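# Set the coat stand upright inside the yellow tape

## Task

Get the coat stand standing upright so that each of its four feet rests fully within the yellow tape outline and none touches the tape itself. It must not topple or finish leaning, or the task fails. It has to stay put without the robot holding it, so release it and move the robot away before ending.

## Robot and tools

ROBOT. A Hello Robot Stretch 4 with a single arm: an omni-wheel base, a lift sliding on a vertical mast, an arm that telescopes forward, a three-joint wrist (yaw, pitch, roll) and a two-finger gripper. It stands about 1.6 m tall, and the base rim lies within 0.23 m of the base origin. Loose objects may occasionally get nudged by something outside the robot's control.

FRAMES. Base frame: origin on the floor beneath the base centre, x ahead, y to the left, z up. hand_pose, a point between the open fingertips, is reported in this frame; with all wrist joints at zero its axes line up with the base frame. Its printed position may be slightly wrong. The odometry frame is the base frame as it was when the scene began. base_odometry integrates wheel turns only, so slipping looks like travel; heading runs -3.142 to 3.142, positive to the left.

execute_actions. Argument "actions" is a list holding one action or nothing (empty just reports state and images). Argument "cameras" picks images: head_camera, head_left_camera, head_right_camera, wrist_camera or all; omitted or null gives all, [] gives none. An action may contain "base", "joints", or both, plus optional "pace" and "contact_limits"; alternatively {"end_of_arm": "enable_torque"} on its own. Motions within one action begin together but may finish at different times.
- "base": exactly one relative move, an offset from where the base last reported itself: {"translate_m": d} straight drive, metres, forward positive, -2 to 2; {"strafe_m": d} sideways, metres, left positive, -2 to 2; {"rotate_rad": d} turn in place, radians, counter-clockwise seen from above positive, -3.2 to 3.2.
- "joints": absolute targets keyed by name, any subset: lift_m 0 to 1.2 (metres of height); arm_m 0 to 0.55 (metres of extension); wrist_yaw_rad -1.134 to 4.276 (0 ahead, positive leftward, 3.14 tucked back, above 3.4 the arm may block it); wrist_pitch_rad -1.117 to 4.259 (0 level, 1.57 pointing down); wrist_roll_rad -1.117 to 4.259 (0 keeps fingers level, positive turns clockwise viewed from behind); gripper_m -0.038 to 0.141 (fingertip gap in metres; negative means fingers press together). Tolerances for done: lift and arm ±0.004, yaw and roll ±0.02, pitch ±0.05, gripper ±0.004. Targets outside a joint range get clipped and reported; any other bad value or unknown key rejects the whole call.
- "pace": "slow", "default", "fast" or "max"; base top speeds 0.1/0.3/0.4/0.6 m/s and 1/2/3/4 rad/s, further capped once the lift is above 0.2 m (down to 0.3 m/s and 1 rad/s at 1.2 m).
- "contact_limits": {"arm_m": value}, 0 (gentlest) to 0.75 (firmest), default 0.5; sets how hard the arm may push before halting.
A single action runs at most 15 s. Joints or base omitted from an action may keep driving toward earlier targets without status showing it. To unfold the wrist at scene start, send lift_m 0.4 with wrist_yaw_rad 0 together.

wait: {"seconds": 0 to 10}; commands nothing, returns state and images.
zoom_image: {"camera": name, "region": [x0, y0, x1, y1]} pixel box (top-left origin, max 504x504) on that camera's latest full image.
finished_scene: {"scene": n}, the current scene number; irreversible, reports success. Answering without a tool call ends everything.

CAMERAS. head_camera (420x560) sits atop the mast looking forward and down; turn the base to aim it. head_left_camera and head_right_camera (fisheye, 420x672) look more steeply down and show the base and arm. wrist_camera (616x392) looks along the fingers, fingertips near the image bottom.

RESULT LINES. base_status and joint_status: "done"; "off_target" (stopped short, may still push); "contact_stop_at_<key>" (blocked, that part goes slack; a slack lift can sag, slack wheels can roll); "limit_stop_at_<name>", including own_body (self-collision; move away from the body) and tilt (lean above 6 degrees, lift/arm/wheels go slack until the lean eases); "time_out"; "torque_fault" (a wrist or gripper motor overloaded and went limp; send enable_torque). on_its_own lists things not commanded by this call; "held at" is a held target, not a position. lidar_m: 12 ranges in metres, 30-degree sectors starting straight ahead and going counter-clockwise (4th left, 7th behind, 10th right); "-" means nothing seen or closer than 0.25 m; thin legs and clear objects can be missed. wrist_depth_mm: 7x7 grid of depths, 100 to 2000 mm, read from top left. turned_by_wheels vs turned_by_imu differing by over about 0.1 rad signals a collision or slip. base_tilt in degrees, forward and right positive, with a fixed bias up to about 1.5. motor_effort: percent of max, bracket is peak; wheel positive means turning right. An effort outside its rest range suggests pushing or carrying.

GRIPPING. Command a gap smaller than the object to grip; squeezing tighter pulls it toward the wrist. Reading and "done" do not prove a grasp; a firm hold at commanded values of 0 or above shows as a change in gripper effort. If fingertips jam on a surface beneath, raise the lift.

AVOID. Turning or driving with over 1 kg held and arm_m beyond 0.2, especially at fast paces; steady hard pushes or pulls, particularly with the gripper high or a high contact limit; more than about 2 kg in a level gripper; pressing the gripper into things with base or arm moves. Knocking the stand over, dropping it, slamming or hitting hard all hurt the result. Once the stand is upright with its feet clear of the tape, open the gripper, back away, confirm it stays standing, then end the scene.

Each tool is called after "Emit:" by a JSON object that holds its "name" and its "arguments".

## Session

Emit:
{"name": "execute_actions", "arguments": {"actions": []}}

Scene clock: 0.00 s.
base_odometry: x=+0.000 y=+0.000 heading=+0.000 (m, m, rad; odometry frame)
turned_by_wheels: +0.000 (rad since the last result)
turned_by_imu: +0.000 (rad since the last result)
base_tilt: forward=+0.3 right=+0.0 (deg)
lidar_m: 0.72 0.70 0.73 1.93 1.89 2.01 2.65 1.04 2.09 1.88 1.84 0.97
base_status: not commanded
joint_positions: lift_m=+0.218 arm_m=-0.001 wrist_yaw_rad=+3.126 wrist_pitch_rad=-0.001 wrist_roll_rad=+0.015 gripper_m=+0.057
joint_status: not commanded
motor_effort: lift_m=+18 arm_m=+0 wrist_yaw_rad=+0 wrist_pitch_rad=-7 wrist_roll_rad=+0 gripper_m=-2 wheel_0=+0 wheel_1=+0 wheel_2=+0 (%)
hand_pose: x=-0.1173 y=+0.0918 z=+0.3970 quat_wxyz=(+0.008, +0.001, +0.008, +1.000) (m; base frame)
wrist_depth_mm: - 137 - - - - 1661 / - 134 - - - - 1808 / - 128 194 - - - 1756 / 107 136 244 - - - 1808 / 136 - - - - - 1808 / 1397 1576 200 1576 191 1499 1397 / 1078 1008 1078 142 1060 960 991
pictures: head_camera, head_left_camera, head_right_camera, wrist_camera
Images, in order (width x height): head_camera 420x560, head_left_camera 420x672, head_right_camera 420x672, wrist_camera 616x392.

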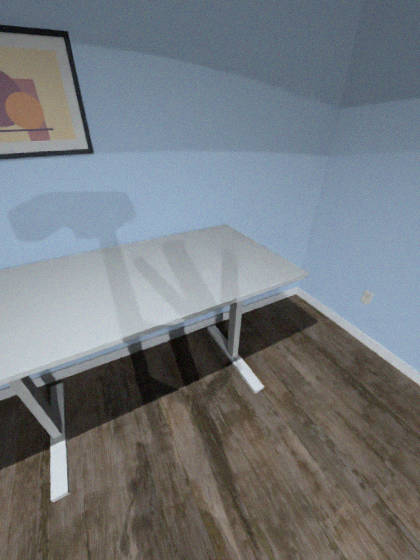

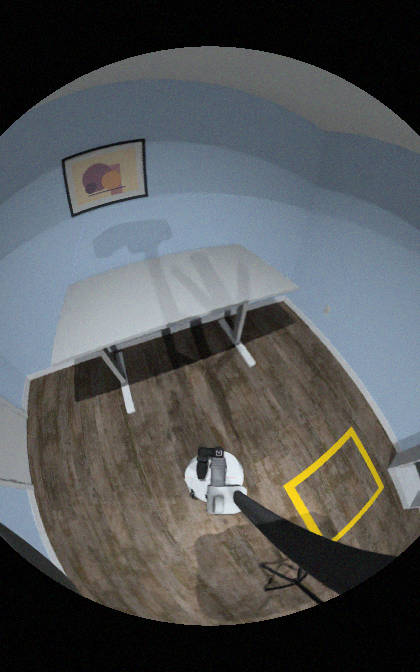

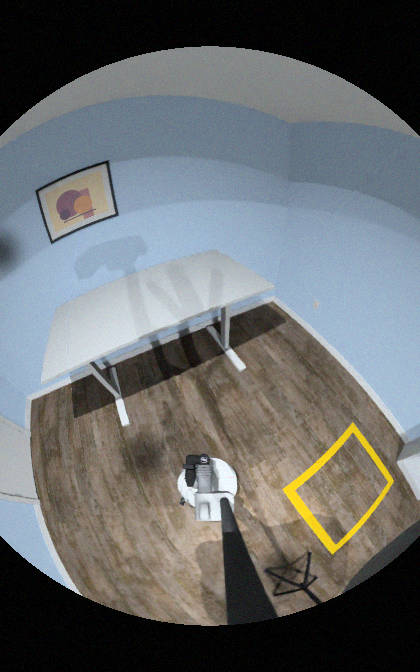

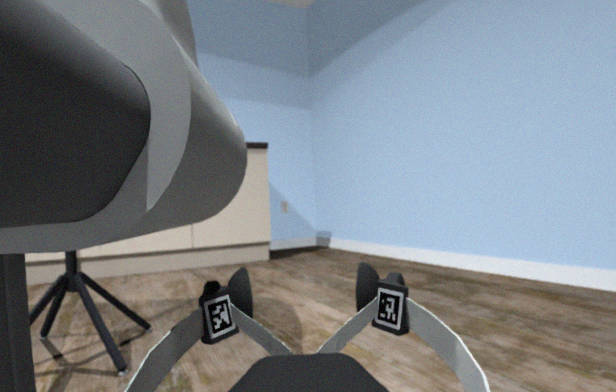

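Emit:
{"name": "execute_actions", "arguments": {"actions": [{"base":{"rotate_rad":-2.2},"joints":{"lift_m":0.4,"wrist_yaw_rad":0,"gripper_m":0.14}}]}}

Scene clock: 3.63 s.
base_odometry: x=+0.000 y=+0.000 heading=-2.200 (m, m, rad; odometry frame)
turned_by_wheels: -2.200 (rad since the last result)
turned_by_imu: -2.253 (rad since the last result)
base_tilt: forward=+0.2 right=+0.1 (deg)
lidar_m: 2.37 1.95 1.83 1.11 0.77 0.70 0.75 1.98 1.87 1.93 2.55 1.05
base_status: done
joint_positions: lift_m=+0.400 arm_m=-0.001 wrist_yaw_rad=+0.000 wrist_pitch_rad=-0.001 wrist_roll_rad=+0.015 gripper_m=+0.140
joint_status: all done
motor_effort: lift_m=+20(22) arm_m=+0(0) wrist_yaw_rad=-1(7) wrist_pitch_rad=-6(6) wrist_roll_rad=+0(0) gripper_m=+0(4) wheel_0=+1(8) wheel_1=+2(8) wheel_2=+1(7) (%)
hand_pose: x=+0.4584 y=-0.0874 z=+0.5785 quat_wxyz=(+1.000, +0.008, -0.001, +0.000) (m; base frame)
wrist_depth_mm: 1808 - - - - - - / 1756 - - - - - - / 1661 - - - - - - / 1708 - - - - - - / 1708 - - - - - 1983 / 1618 212 - - 1863 210 1921 / 1576 1499 1576 143 1576 1098 1397
pictures: head_camera, head_left_camera, head_right_camera, wrist_camera
Images, in order (width x height): head_camera 420x560, head_left_camera 420x672, head_right_camera 420x672, wrist_camera 616x392.

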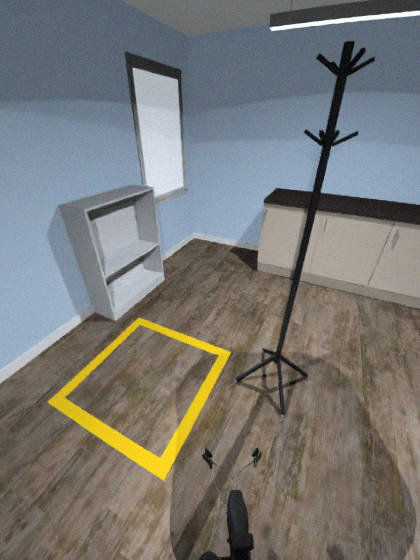

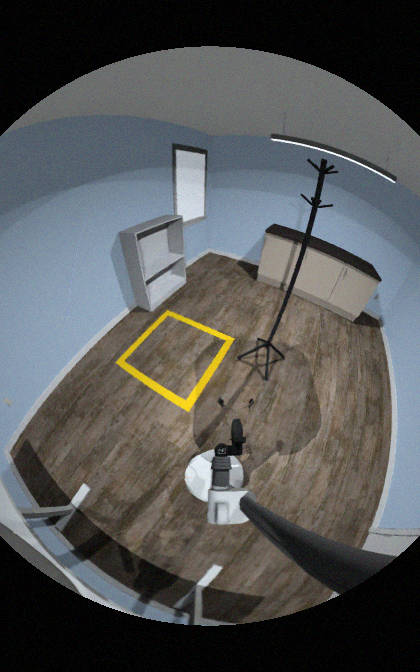

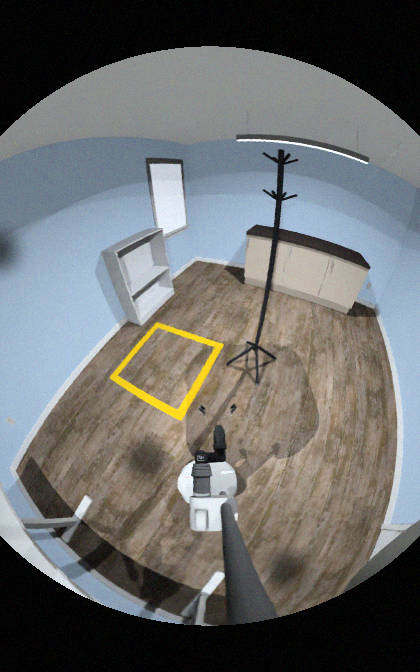

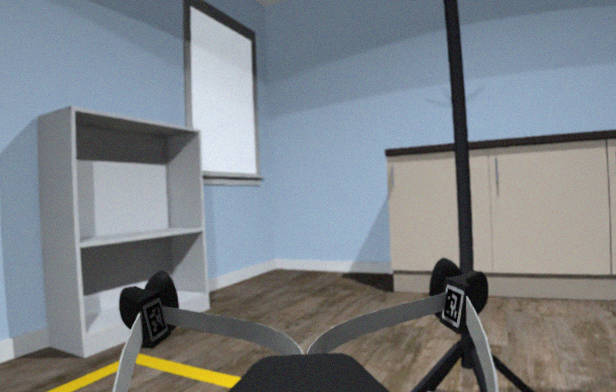

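Emit:
{"name": "execute_actions", "arguments": {"actions": [{"base":{"rotate_rad":1.5},"joints":{"lift_m":0.13}}], "cameras": []}}

Emit:
{"name": "execute_actions", "arguments": {"actions": [{"base":{"translate_m":-1.3}}], "cameras": []}}

Emit:
{"name": "execute_actions", "arguments": {"actions": [{"base":{"strafe_m":-0.93}}]}}

Scene clock: 11.03 s.
base_odometry: x=+0.000 y=+0.000 heading=-0.700 (m, m, rad; odometry frame)
turned_by_wheels: +1.500 (rad since the last result)
turned_by_imu: +1.534 (rad since the last result)
base_tilt: forward=+0.3 right=+0.1 (deg)
lidar_m: 1.87 0.75 0.71 0.70 0.93 1.89 1.92 2.44 1.03 1.14 1.95 1.83
base_status: done
joint_positions: lift_m=+0.130 arm_m=-0.001 wrist_yaw_rad=+0.000 wrist_pitch_rad=-0.001 wrist_roll_rad=+0.015 gripper_m=+0.140
joint_status: all done
motor_effort: lift_m=+16(19) arm_m=+0(0) wrist_yaw_rad=-1(2) wrist_pitch_rad=-6(6) wrist_roll_rad=+0(1) gripper_m=-1(0) wheel_0=+0(7) wheel_1=+0(6) wheel_2=+1(5) (%)
hand_pose: x=+0.4584 y=-0.0874 z=+0.3089 quat_wxyz=(+1.000, +0.008, -0.001, +0.000) (m; base frame)
wrist_depth_mm: 1537 1921 - 1756 1618 1499 1366 / 1537 1983 - 1756 1618 1464 1366 / 1537 1863 - 1808 1661 1464 1397 / 1464 1983 1983 1756 1661 1464 1366 / 1537 1921 - 1808 1618 1464 1366 / 1397 213 1336 1308 1025 211 1098 / 831 809 891 143 854 798 768
pictures: none
No camera images: the call's "cameras" was empty. Leave "cameras" out to get every camera's image.

Scene clock: 16.83 s.
base_odometry: x=-0.994 y=+0.837 heading=-0.700 (m, m, rad; odometry frame)
turned_by_wheels: +0.000 (rad since the last result)
turned_by_imu: +0.000 (rad since the last result)
base_tilt: forward=+0.3 right=+0.1 (deg)
lidar_m: 2.01 1.37 1.66 1.10 0.75 0.68 0.70 0.90 1.91 2.10 1.28 2.82
base_status: done
joint_positions: lift_m=+0.130 arm_m=-0.001 wrist_yaw_rad=+0.000 wrist_pitch_rad=-0.001 wrist_roll_rad=+0.015 gripper_m=+0.140
joint_status: not commanded
motor_effort: lift_m=+17(17) arm_m=+0(0) wrist_yaw_rad=+0(1) wrist_pitch_rad=-7(7) wrist_roll_rad=-1(1) gripper_m=+0(1) wheel_0=-1(4) wheel_1=-1(6) wheel_2=-1(11) (%)
hand_pose: x=+0.4584 y=-0.0874 z=+0.3087 quat_wxyz=(+1.000, +0.008, -0.001, +0.000) (m; base frame)
wrist_depth_mm: - - - - - - - / 1576 1808 - - - - - / - - - - - - - / - - - - - - - / - - - - - - - / 1336 213 1281 1255 1025 212 1078 / 904 842 878 143 854 778 759
pictures: none
No camera images: the call's "cameras" was empty. Leave "cameras" out to get every camera's image.

Scene clock: 21.27 s.
base_odometry: x=-1.593 y=+0.126 heading=-0.700 (m, m, rad; odometry frame)
turned_by_wheels: +0.000 (rad since the last result)
turned_by_imu: +0.002 (rad since the last result)
base_tilt: forward=+0.2 right=+0.0 (deg)
lidar_m: 0.81 2.27 2.08 1.75 1.14 1.05 1.10 1.37 1.18 1.23 1.57 0.84
base_status: done
joint_positions: lift_m=+0.130 arm_m=-0.001 wrist_yaw_rad=+0.000 wrist_pitch_rad=-0.001 wrist_roll_rad=+0.015 gripper_m=+0.140
joint_status: not commanded
motor_effort: lift_m=+17(17) arm_m=+0(0) wrist_yaw_rad=+0(0) wrist_pitch_rad=-7(6) wrist_roll_rad=+0(1) gripper_m=-1(1) wheel_0=+1(11) wheel_1=-1(10) wheel_2=+1(3) (%)
hand_pose: x=+0.4584 y=-0.0874 z=+0.3087 quat_wxyz=(+1.000, +0.008, -0.001, +0.000) (m; base frame)
wrist_depth_mm: - - - - - - - / - - - - - - - / - - - - - - - / - - - - - - - / - - - - 1983 1983 1756 / 1336 212 1308 1160 603 211 1118 / 931 866 878 143 798 732 759
pictures: head_camera, head_left_camera, head_right_camera, wrist_camera
Images, in order (width x height): head_camera 420x560, head_left_camera 420x672, head_right_camera 420x672, wrist_camera 616x392.

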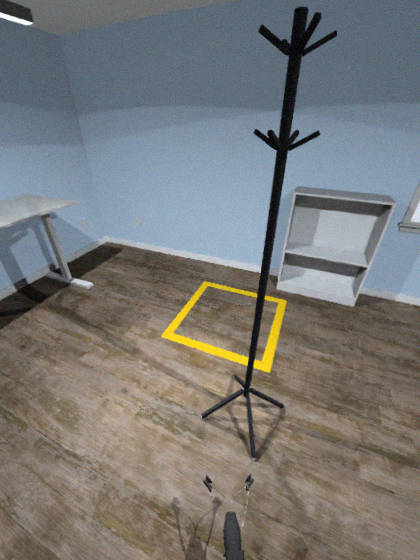

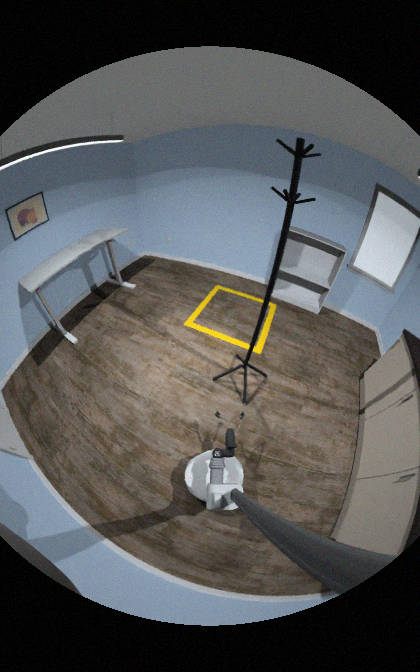

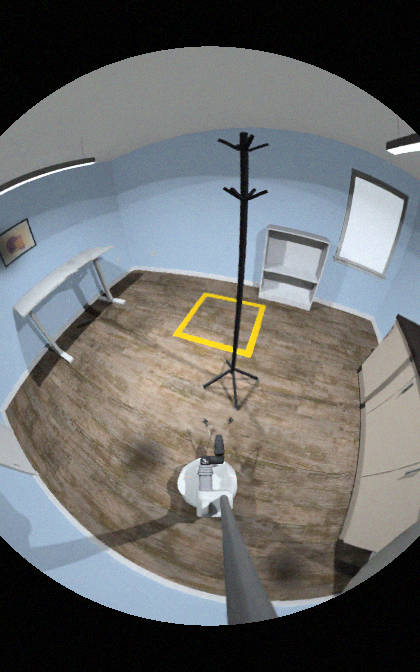

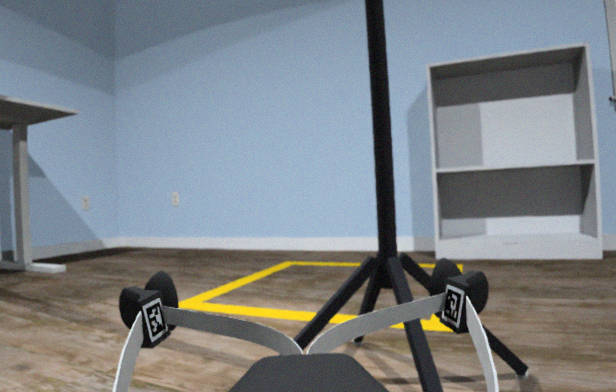

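Emit:
{"name": "execute_actions", "arguments": {"actions": [{"base":{"strafe_m":-0.1},"joints":{"lift_m":0.12,"arm_m":0.2}}], "cameras": []}}

Emit:
{"name": "execute_actions", "arguments": {"actions": [{"base":{"translate_m":0.24},"pace":"slow"}], "cameras": ["head_camera","wrist_camera"]}}

Scene clock: 25.47 s.
base_odometry: x=-1.658 y=+0.049 heading=-0.700 (m, m, rad; odometry frame)
turned_by_wheels: +0.000 (rad since the last result)
turned_by_imu: -0.001 (rad since the last result)
base_tilt: forward=+0.3 right=+0.0 (deg)
lidar_m: 0.73 2.37 2.20 1.82 1.17 1.11 1.13 1.44 1.11 1.13 1.43 0.96
base_status: done
joint_positions: lift_m=+0.120 arm_m=+0.198 wrist_yaw_rad=+0.000 wrist_pitch_rad=-0.002 wrist_roll_rad=+0.015 gripper_m=+0.140
joint_status: all done
motor_effort: lift_m=+16(17) arm_m=+8(8) wrist_yaw_rad=-1(1) wrist_pitch_rad=-7(6) wrist_roll_rad=+0(1) gripper_m=+1(1) wheel_0=-1(7) wheel_1=+0(9) wheel_2=+0(5) (%)
hand_pose: x=+0.6579 y=-0.0874 z=+0.2989 quat_wxyz=(+1.000, +0.008, -0.001, +0.000) (m; base frame)
wrist_depth_mm: - - - - - 1983 1808 / - - - - - 1983 1863 / - - - - - - 1808 / - - - - - - 1863 / - - - - - 1808 1661 / 1255 213 1255 459 459 211 1078 / 878 820 820 143 768 741 732
pictures: none
No camera images: the call's "cameras" was empty. Leave "cameras" out to get every camera's image.

Scene clock: 29.17 s.
base_odometry: x=-1.474 y=-0.105 heading=-0.700 (m, m, rad; odometry frame)
turned_by_wheels: +0.000 (rad since the last result)
turned_by_imu: -0.001 (rad since the last result)
base_tilt: forward=+0.4 right=+0.1 (deg)
lidar_m: 0.56 2.31 2.06 2.14 1.45 1.31 1.37 1.29 1.21 1.22 1.57 0.50
base_status: done
joint_positions: lift_m=+0.120 arm_m=+0.198 wrist_yaw_rad=+0.000 wrist_pitch_rad=-0.002 wrist_roll_rad=+0.015 gripper_m=+0.140
joint_status: not commanded
motor_effort: lift_m=+16(16) arm_m=+9(9) wrist_yaw_rad=+0(0) wrist_pitch_rad=-7(6) wrist_roll_rad=-1(1) gripper_m=+1(0) wheel_0=+2(4) wheel_1=+4(5) wheel_2=-2(5) (%)
hand_pose: x=+0.6579 y=-0.0874 z=+0.2989 quat_wxyz=(+1.000, +0.008, -0.001, +0.000) (m; base frame)
wrist_depth_mm: - - - - 1921 1708 1618 / - - - - 218 1863 1708 / - - - - 214 1808 1661 / - - - - 214 1808 1756 / - - - - 216 1576 1537 / 1336 213 1255 1255 211 211 1060 / 891 820 866 143 214 741 732
pictures: head_camera, wrist_camera
Images, in order (width x height): head_camera 420x560, wrist_camera 616x392.

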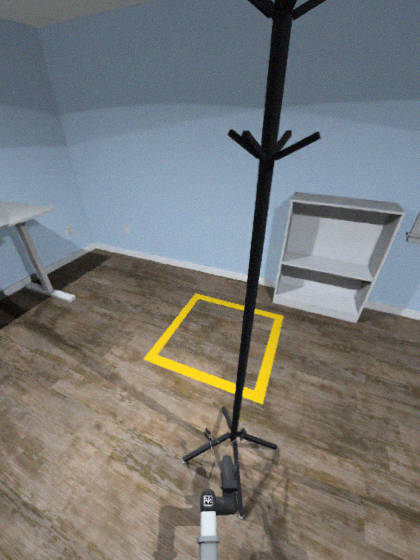

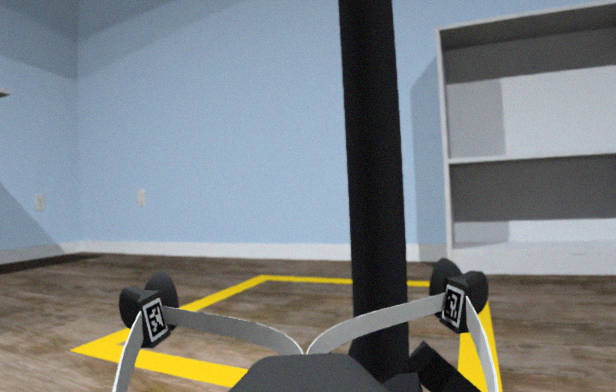

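Emit:
{"name": "execute_actions", "arguments": {"actions": [{"base":{"strafe_m":-0.042},"pace":"slow"}], "cameras": []}}

Emit:
{"name": "execute_actions", "arguments": {"actions": [{"base":{"translate_m":0.05},"pace":"slow"}], "cameras": ["wrist_camera"]}}

Emit:
{"name": "execute_actions", "arguments": {"actions": [{"base":{"rotate_rad":0.04},"joints":{"gripper_m":-0.01},"pace":"slow"}], "cameras": ["wrist_camera"]}}

Scene clock: 33.00 s.
base_odometry: x=-1.501 y=-0.137 heading=-0.700 (m, m, rad; odometry frame)
turned_by_wheels: +0.000 (rad since the last result)
turned_by_imu: -0.001 (rad since the last result)
base_tilt: forward=+0.4 right=+0.0 (deg)
lidar_m: 0.58 2.31 2.11 2.20 1.45 1.33 1.37 1.27 1.16 1.21 1.54 0.59
base_status: done
joint_positions: lift_m=+0.120 arm_m=+0.198 wrist_yaw_rad=+0.000 wrist_pitch_rad=-0.002 wrist_roll_rad=+0.015 gripper_m=+0.140
joint_status: not commanded
motor_effort: lift_m=+16(16) arm_m=+8(9) wrist_yaw_rad=+0(1) wrist_pitch_rad=-6(5) wrist_roll_rad=+0(0) gripper_m=+0(0) wheel_0=+1(4) wheel_1=-2(5) wheel_2=-1(5) (%)
hand_pose: x=+0.6579 y=-0.0874 z=+0.2989 quat_wxyz=(+1.000, +0.008, -0.001, +0.000) (m; base frame)
wrist_depth_mm: - - - 219 1983 1708 1618 / - - - 215 - 1808 1661 / - - - 214 1983 1808 1661 / - - - 213 1983 1808 1756 / - - - 216 - 1576 1537 / 1336 212 1281 211 960 210 1078 / 878 820 842 143 820 778 741
pictures: none
No camera images: the call's "cameras" was empty. Leave "cameras" out to get every camera's image.

Scene clock: 34.70 s.
base_odometry: x=-1.463 y=-0.169 heading=-0.699 (m, m, rad; odometry frame)
turned_by_wheels: +0.000 (rad since the last result)
turned_by_imu: +0.000 (rad since the last result)
base_tilt: forward=+0.4 right=+0.0 (deg)
lidar_m: 0.50 2.32 2.08 2.23 1.51 1.37 1.44 1.30 1.17 1.22 1.53 0.45
base_status: done
joint_positions: lift_m=+0.120 arm_m=+0.198 wrist_yaw_rad=+0.000 wrist_pitch_rad=-0.002 wrist_roll_rad=+0.015 gripper_m=+0.140
joint_status: not commanded
motor_effort: lift_m=+16(16) arm_m=+9(9) wrist_yaw_rad=+0(1) wrist_pitch_rad=-7(6) wrist_roll_rad=-1(0) gripper_m=-1(1) wheel_0=+1(2) wheel_1=+4(4) wheel_2=-3(8) (%)
hand_pose: x=+0.6579 y=-0.0874 z=+0.2989 quat_wxyz=(+1.000, +0.008, -0.001, +0.000) (m; base frame)
wrist_depth_mm: - - - 163 1863 1708 1618 / - - - 161 1983 1756 1618 / - - - 161 1983 1756 1661 / - - - 162 1983 1708 1661 / - - - 161 1983 1576 1464 / 1281 212 1255 159 1008 211 1042 / 878 809 866 143 820 750 750
pictures: wrist_camera
Images, in order (width x height): wrist_camera 616x392.

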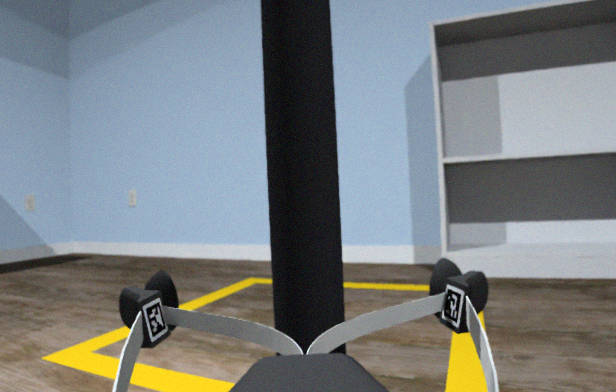

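Scene clock: 40.57 s.
base_odometry: x=-1.463 y=-0.169 heading=-0.661 (m, m, rad; odometry frame)
turned_by_wheels: +0.039 (rad since the last result)
turned_by_imu: +0.038 (rad since the last result)
base_tilt: forward=+0.3 right=+0.0 (deg)
lidar_m: 0.50 2.24 2.08 2.13 1.49 1.37 1.43 1.29 1.18 1.24 1.59 0.41
base_status: done
joint_positions: lift_m=+0.120 arm_m=+0.199 wrist_yaw_rad=-0.010 wrist_pitch_rad=-0.002 wrist_roll_rad=+0.015 gripper_m=-0.010
joint_status: all done
on_its_own: wrist_yaw_rad is at rest, and its effort (+29) is outside its rest range (-13 to +13)
motor_effort: lift_m=+16(16) arm_m=+8(9) wrist_yaw_rad=+29(33) wrist_pitch_rad=-7(5) wrist_roll_rad=-1(1) gripper_m=-9(10) wheel_0=-7(9) wheel_1=-3(3) wheel_2=-4(7) (%)
hand_pose: x=+0.6570 y=-0.0904 z=+0.2989 quat_wxyz=(+1.000, +0.008, -0.001, -0.005) (m; base frame)
wrist_depth_mm: - - - 160 1983 1661 1618 / - - - 160 1921 1708 1618 / - - - 161 1921 1756 1661 / - - - 161 1983 1756 1618 / - - - 160 1921 1618 1397 / 1281 1281 1255 160 179 1118 1060 / 891 831 466 158 788 707 741
pictures: wrist_camera
Images, in order (width x height): wrist_camera 616x392.

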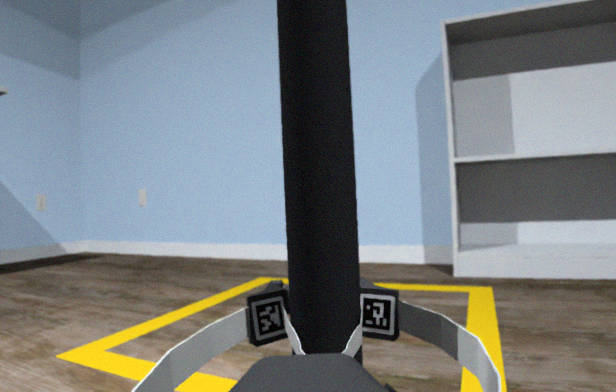

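Emit:
{"name": "execute_actions", "arguments": {"actions": [{"base":{"translate_m":0.65},"pace":"slow"}]}}

Scene clock: 49.00 s.
base_odometry: x=-0.950 y=-0.568 heading=-0.661 (m, m, rad; odometry frame)
turned_by_wheels: +0.000 (rad since the last result)
turned_by_imu: -0.005 (rad since the last result)
base_tilt: forward=+0.3 right=-0.1 (deg)
lidar_m: 0.39 1.93 1.82 1.86 2.12 1.98 2.03 1.56 1.46 1.51 1.57 0.37
base_status: done
joint_positions: lift_m=+0.120 arm_m=+0.199 wrist_yaw_rad=-0.003 wrist_pitch_rad=-0.001 wrist_roll_rad=+0.015 gripper_m=-0.010
joint_status: not commanded
motor_effort: lift_m=+16(16) arm_m=+9(8) wrist_yaw_rad=+10(33) wrist_pitch_rad=-7(7) wrist_roll_rad=-1(0) gripper_m=-6(7) wheel_0=+3(5) wheel_1=+2(6) wheel_2=-5(12) (%)
hand_pose: x=+0.6576 y=-0.0884 z=+0.2988 quat_wxyz=(+1.000, +0.008, -0.001, -0.002) (m; base frame)
wrist_depth_mm: - 1921 1661 116 1366 1255 1098 / - 1863 1708 117 1366 1229 1078 / - 1863 1661 117 1397 1255 1098 / - 1921 1661 117 1366 1229 1098 / - 1921 1661 116 1366 1182 1118 / 1255 1281 181 116 183 1118 917 / 891 798 759 115 768 707 741
pictures: head_camera, head_left_camera, head_right_camera, wrist_camera
Images, in order (width x height): head_camera 420x560, head_left_camera 420x672, head_right_camera 420x672, wrist_camera 616x392.

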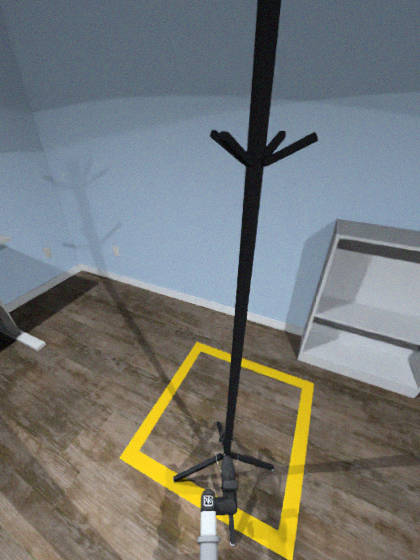

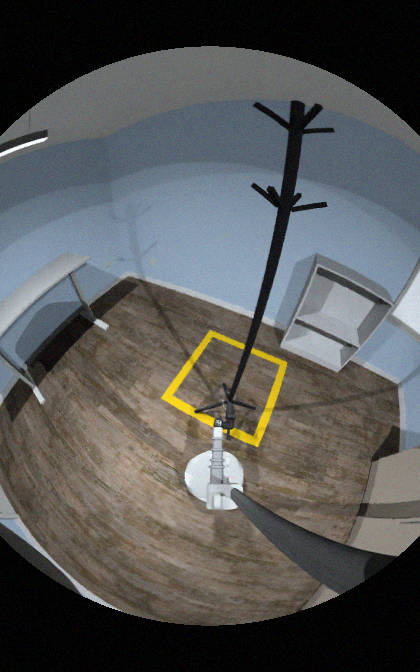

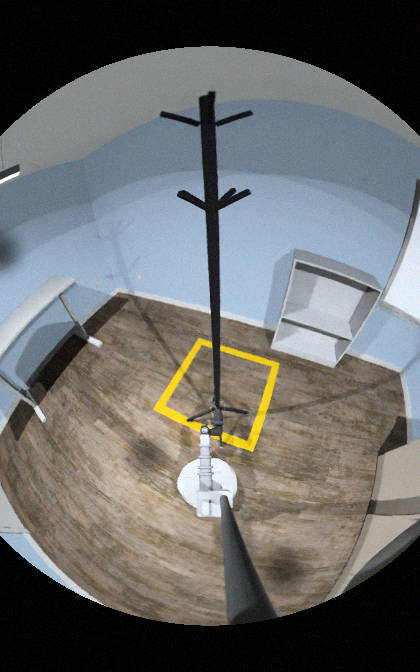

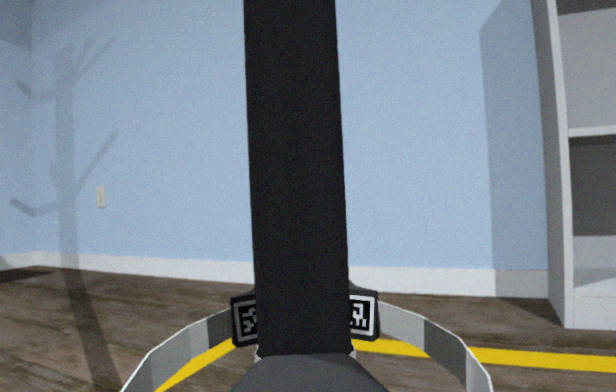

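Emit:
{"name": "execute_actions", "arguments": {"actions": [{"base":{"translate_m":0.31},"pace":"slow"}], "cameras": []}}

Emit:
{"name": "execute_actions", "arguments": {"actions": [{"joints":{"gripper_m":0.14}}], "cameras": ["head_camera"]}}

Emit:
{"name": "execute_actions", "arguments": {"actions": [{"base":{"translate_m":-0.6},"joints":{"arm_m":0.0}}], "cameras": ["head_camera","head_right_camera"]}}

Scene clock: 55.83 s.
base_odometry: x=-0.705 y=-0.758 heading=-0.661 (m, m, rad; odometry frame)
turned_by_wheels: +0.000 (rad since the last result)
turned_by_imu: -0.003 (rad since the last result)
base_tilt: forward=+0.3 right=-0.1 (deg)
lidar_m: 0.40 1.95 1.69 1.75 2.44 2.27 2.31 1.71 1.59 2.23 1.27 0.40
base_status: done
joint_positions: lift_m=+0.120 arm_m=+0.199 wrist_yaw_rad=-0.003 wrist_pitch_rad=-0.001 wrist_roll_rad=+0.015 gripper_m=-0.010
joint_status: not commanded
motor_effort: lift_m=+16(16) arm_m=+8(8) wrist_yaw_rad=+10(10) wrist_pitch_rad=-7(8) wrist_roll_rad=-1(0) gripper_m=-5(7) wheel_0=+3(0) wheel_1=+3(7) wheel_2=-7(12) (%)
hand_pose: x=+0.6576 y=-0.0884 z=+0.2988 quat_wxyz=(+1.000, +0.008, -0.001, -0.002) (m; base frame)
wrist_depth_mm: 1808 1464 1308 116 1060 976 904 / 1756 1537 1308 116 1078 991 904 / 1863 1537 1308 117 1078 960 878 / 1756 1499 1336 117 1098 991 904 / 1708 1576 1336 116 1098 991 917 / 1308 1308 182 116 182 960 891 / 878 820 759 115 778 699 741
pictures: none
No camera images: the call's "cameras" was empty. Leave "cameras" out to get every camera's image.

Scene clock: 58.27 s.
base_odometry: x=-0.705 y=-0.758 heading=-0.661 (m, m, rad; odometry frame)
turned_by_wheels: +0.000 (rad since the last result)
turned_by_imu: -0.001 (rad since the last result)
base_tilt: forward=+0.2 right=+0.1 (deg)
lidar_m: 0.47 1.96 1.70 1.74 2.41 2.26 2.31 1.72 1.59 2.22 1.24 0.50
base_status: not commanded
joint_positions: lift_m=+0.120 arm_m=+0.199 wrist_yaw_rad=-0.003 wrist_pitch_rad=-0.001 wrist_roll_rad=+0.015 gripper_m=+0.140
joint_status: all done
motor_effort: lift_m=+16(16) arm_m=+8(8) wrist_yaw_rad=+7(11) wrist_pitch_rad=-6(9) wrist_roll_rad=+0(1) gripper_m=+2(4) wheel_0=+3(3) wheel_1=+2(3) wheel_2=-7(7) (%)
hand_pose: x=+0.6577 y=-0.0882 z=+0.2988 quat_wxyz=(+1.000, +0.008, -0.001, -0.001) (m; base frame)
wrist_depth_mm: 1708 1537 1336 124 1078 976 917 / 1756 1537 1366 124 1078 960 904 / 1708 1537 1336 125 1078 991 904 / 1756 1537 1336 125 1098 976 904 / 1708 1499 1336 124 1078 991 904 / 1336 1205 1255 124 1025 917 904 / 866 809 820 123 778 741 732
pictures: head_camera
Images, in order (width x height): head_camera 420x560.

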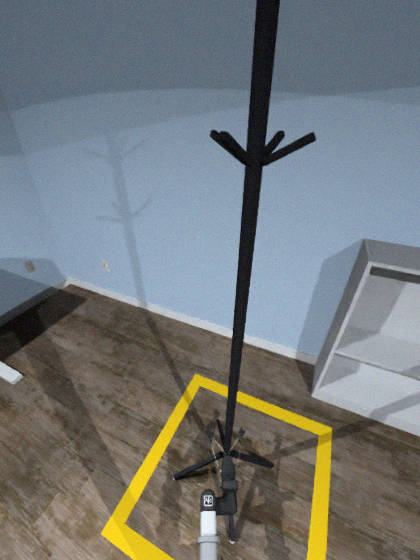

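Scene clock: 61.77 s.
base_odometry: x=-1.179 y=-0.390 heading=-0.661 (m, m, rad; odometry frame)
turned_by_wheels: +0.000 (rad since the last result)
turned_by_imu: +0.000 (rad since the last result)
base_tilt: forward=+0.2 right=+0.1 (deg)
lidar_m: 1.00 2.06 1.95 2.01 1.84 1.72 1.75 1.43 1.34 1.38 1.82 1.70
base_status: done
joint_positions: lift_m=+0.120 arm_m=+0.002 wrist_yaw_rad=+0.000 wrist_pitch_rad=-0.001 wrist_roll_rad=+0.015 gripper_m=+0.140
joint_status: all done
motor_effort: lift_m=+16(16) arm_m=-9(12) wrist_yaw_rad=+0(8) wrist_pitch_rad=-6(5) wrist_roll_rad=-1(1) gripper_m=+1(0) wheel_0=-1(6) wheel_1=-2(8) wheel_2=-2(6) (%)
hand_pose: x=+0.4609 y=-0.0874 z=+0.2988 quat_wxyz=(+1.000, +0.008, -0.001, +0.000) (m; base frame)
wrist_depth_mm: - - - 1921 1756 1537 1537 / - - - 1983 1808 1618 1499 / - - - 1921 1863 1618 1464 / - - - - 1808 1618 1537 / - - - 1863 1863 1576 1430 / 1308 213 1255 1229 976 211 1060 / 891 831 842 143 831 750 750
pictures: head_camera, head_right_camera
Images, in order (width x height): head_camera 420x560, head_right_camera 420x672.

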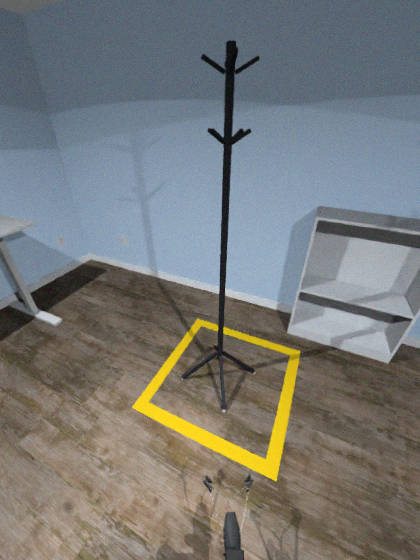

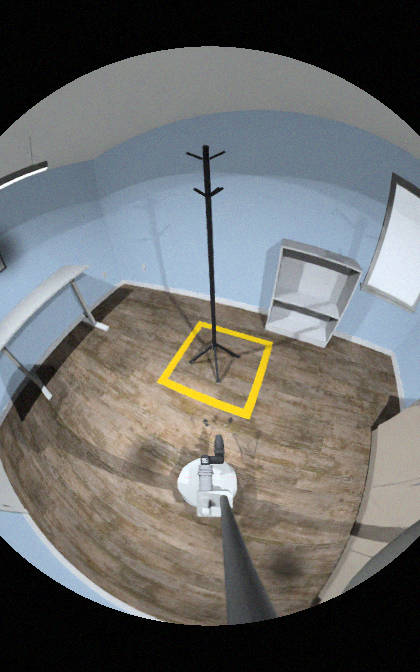

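Emit:
{"name": "zoom_image", "arguments": {"camera": "head_camera", "region": [120,300,320,490]}}

Region (120, 300, 320, 490) of head_camera's 420x560 image, scaled by 2.520, with more detail than that image has; it fills the top 479 rows of this view, and the rest is white.

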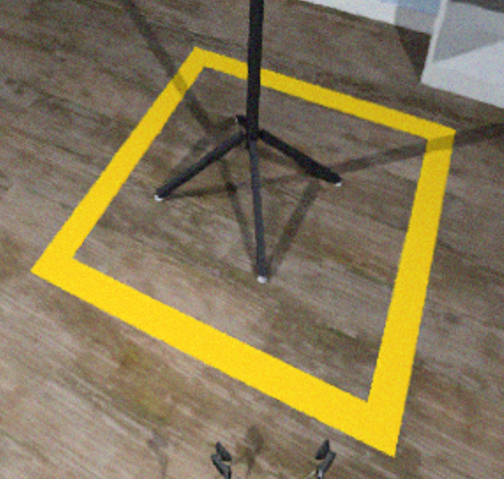

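Emit:
{"name": "finished_scene", "arguments": {"scene": 2}}

The scene is finished: the task was done.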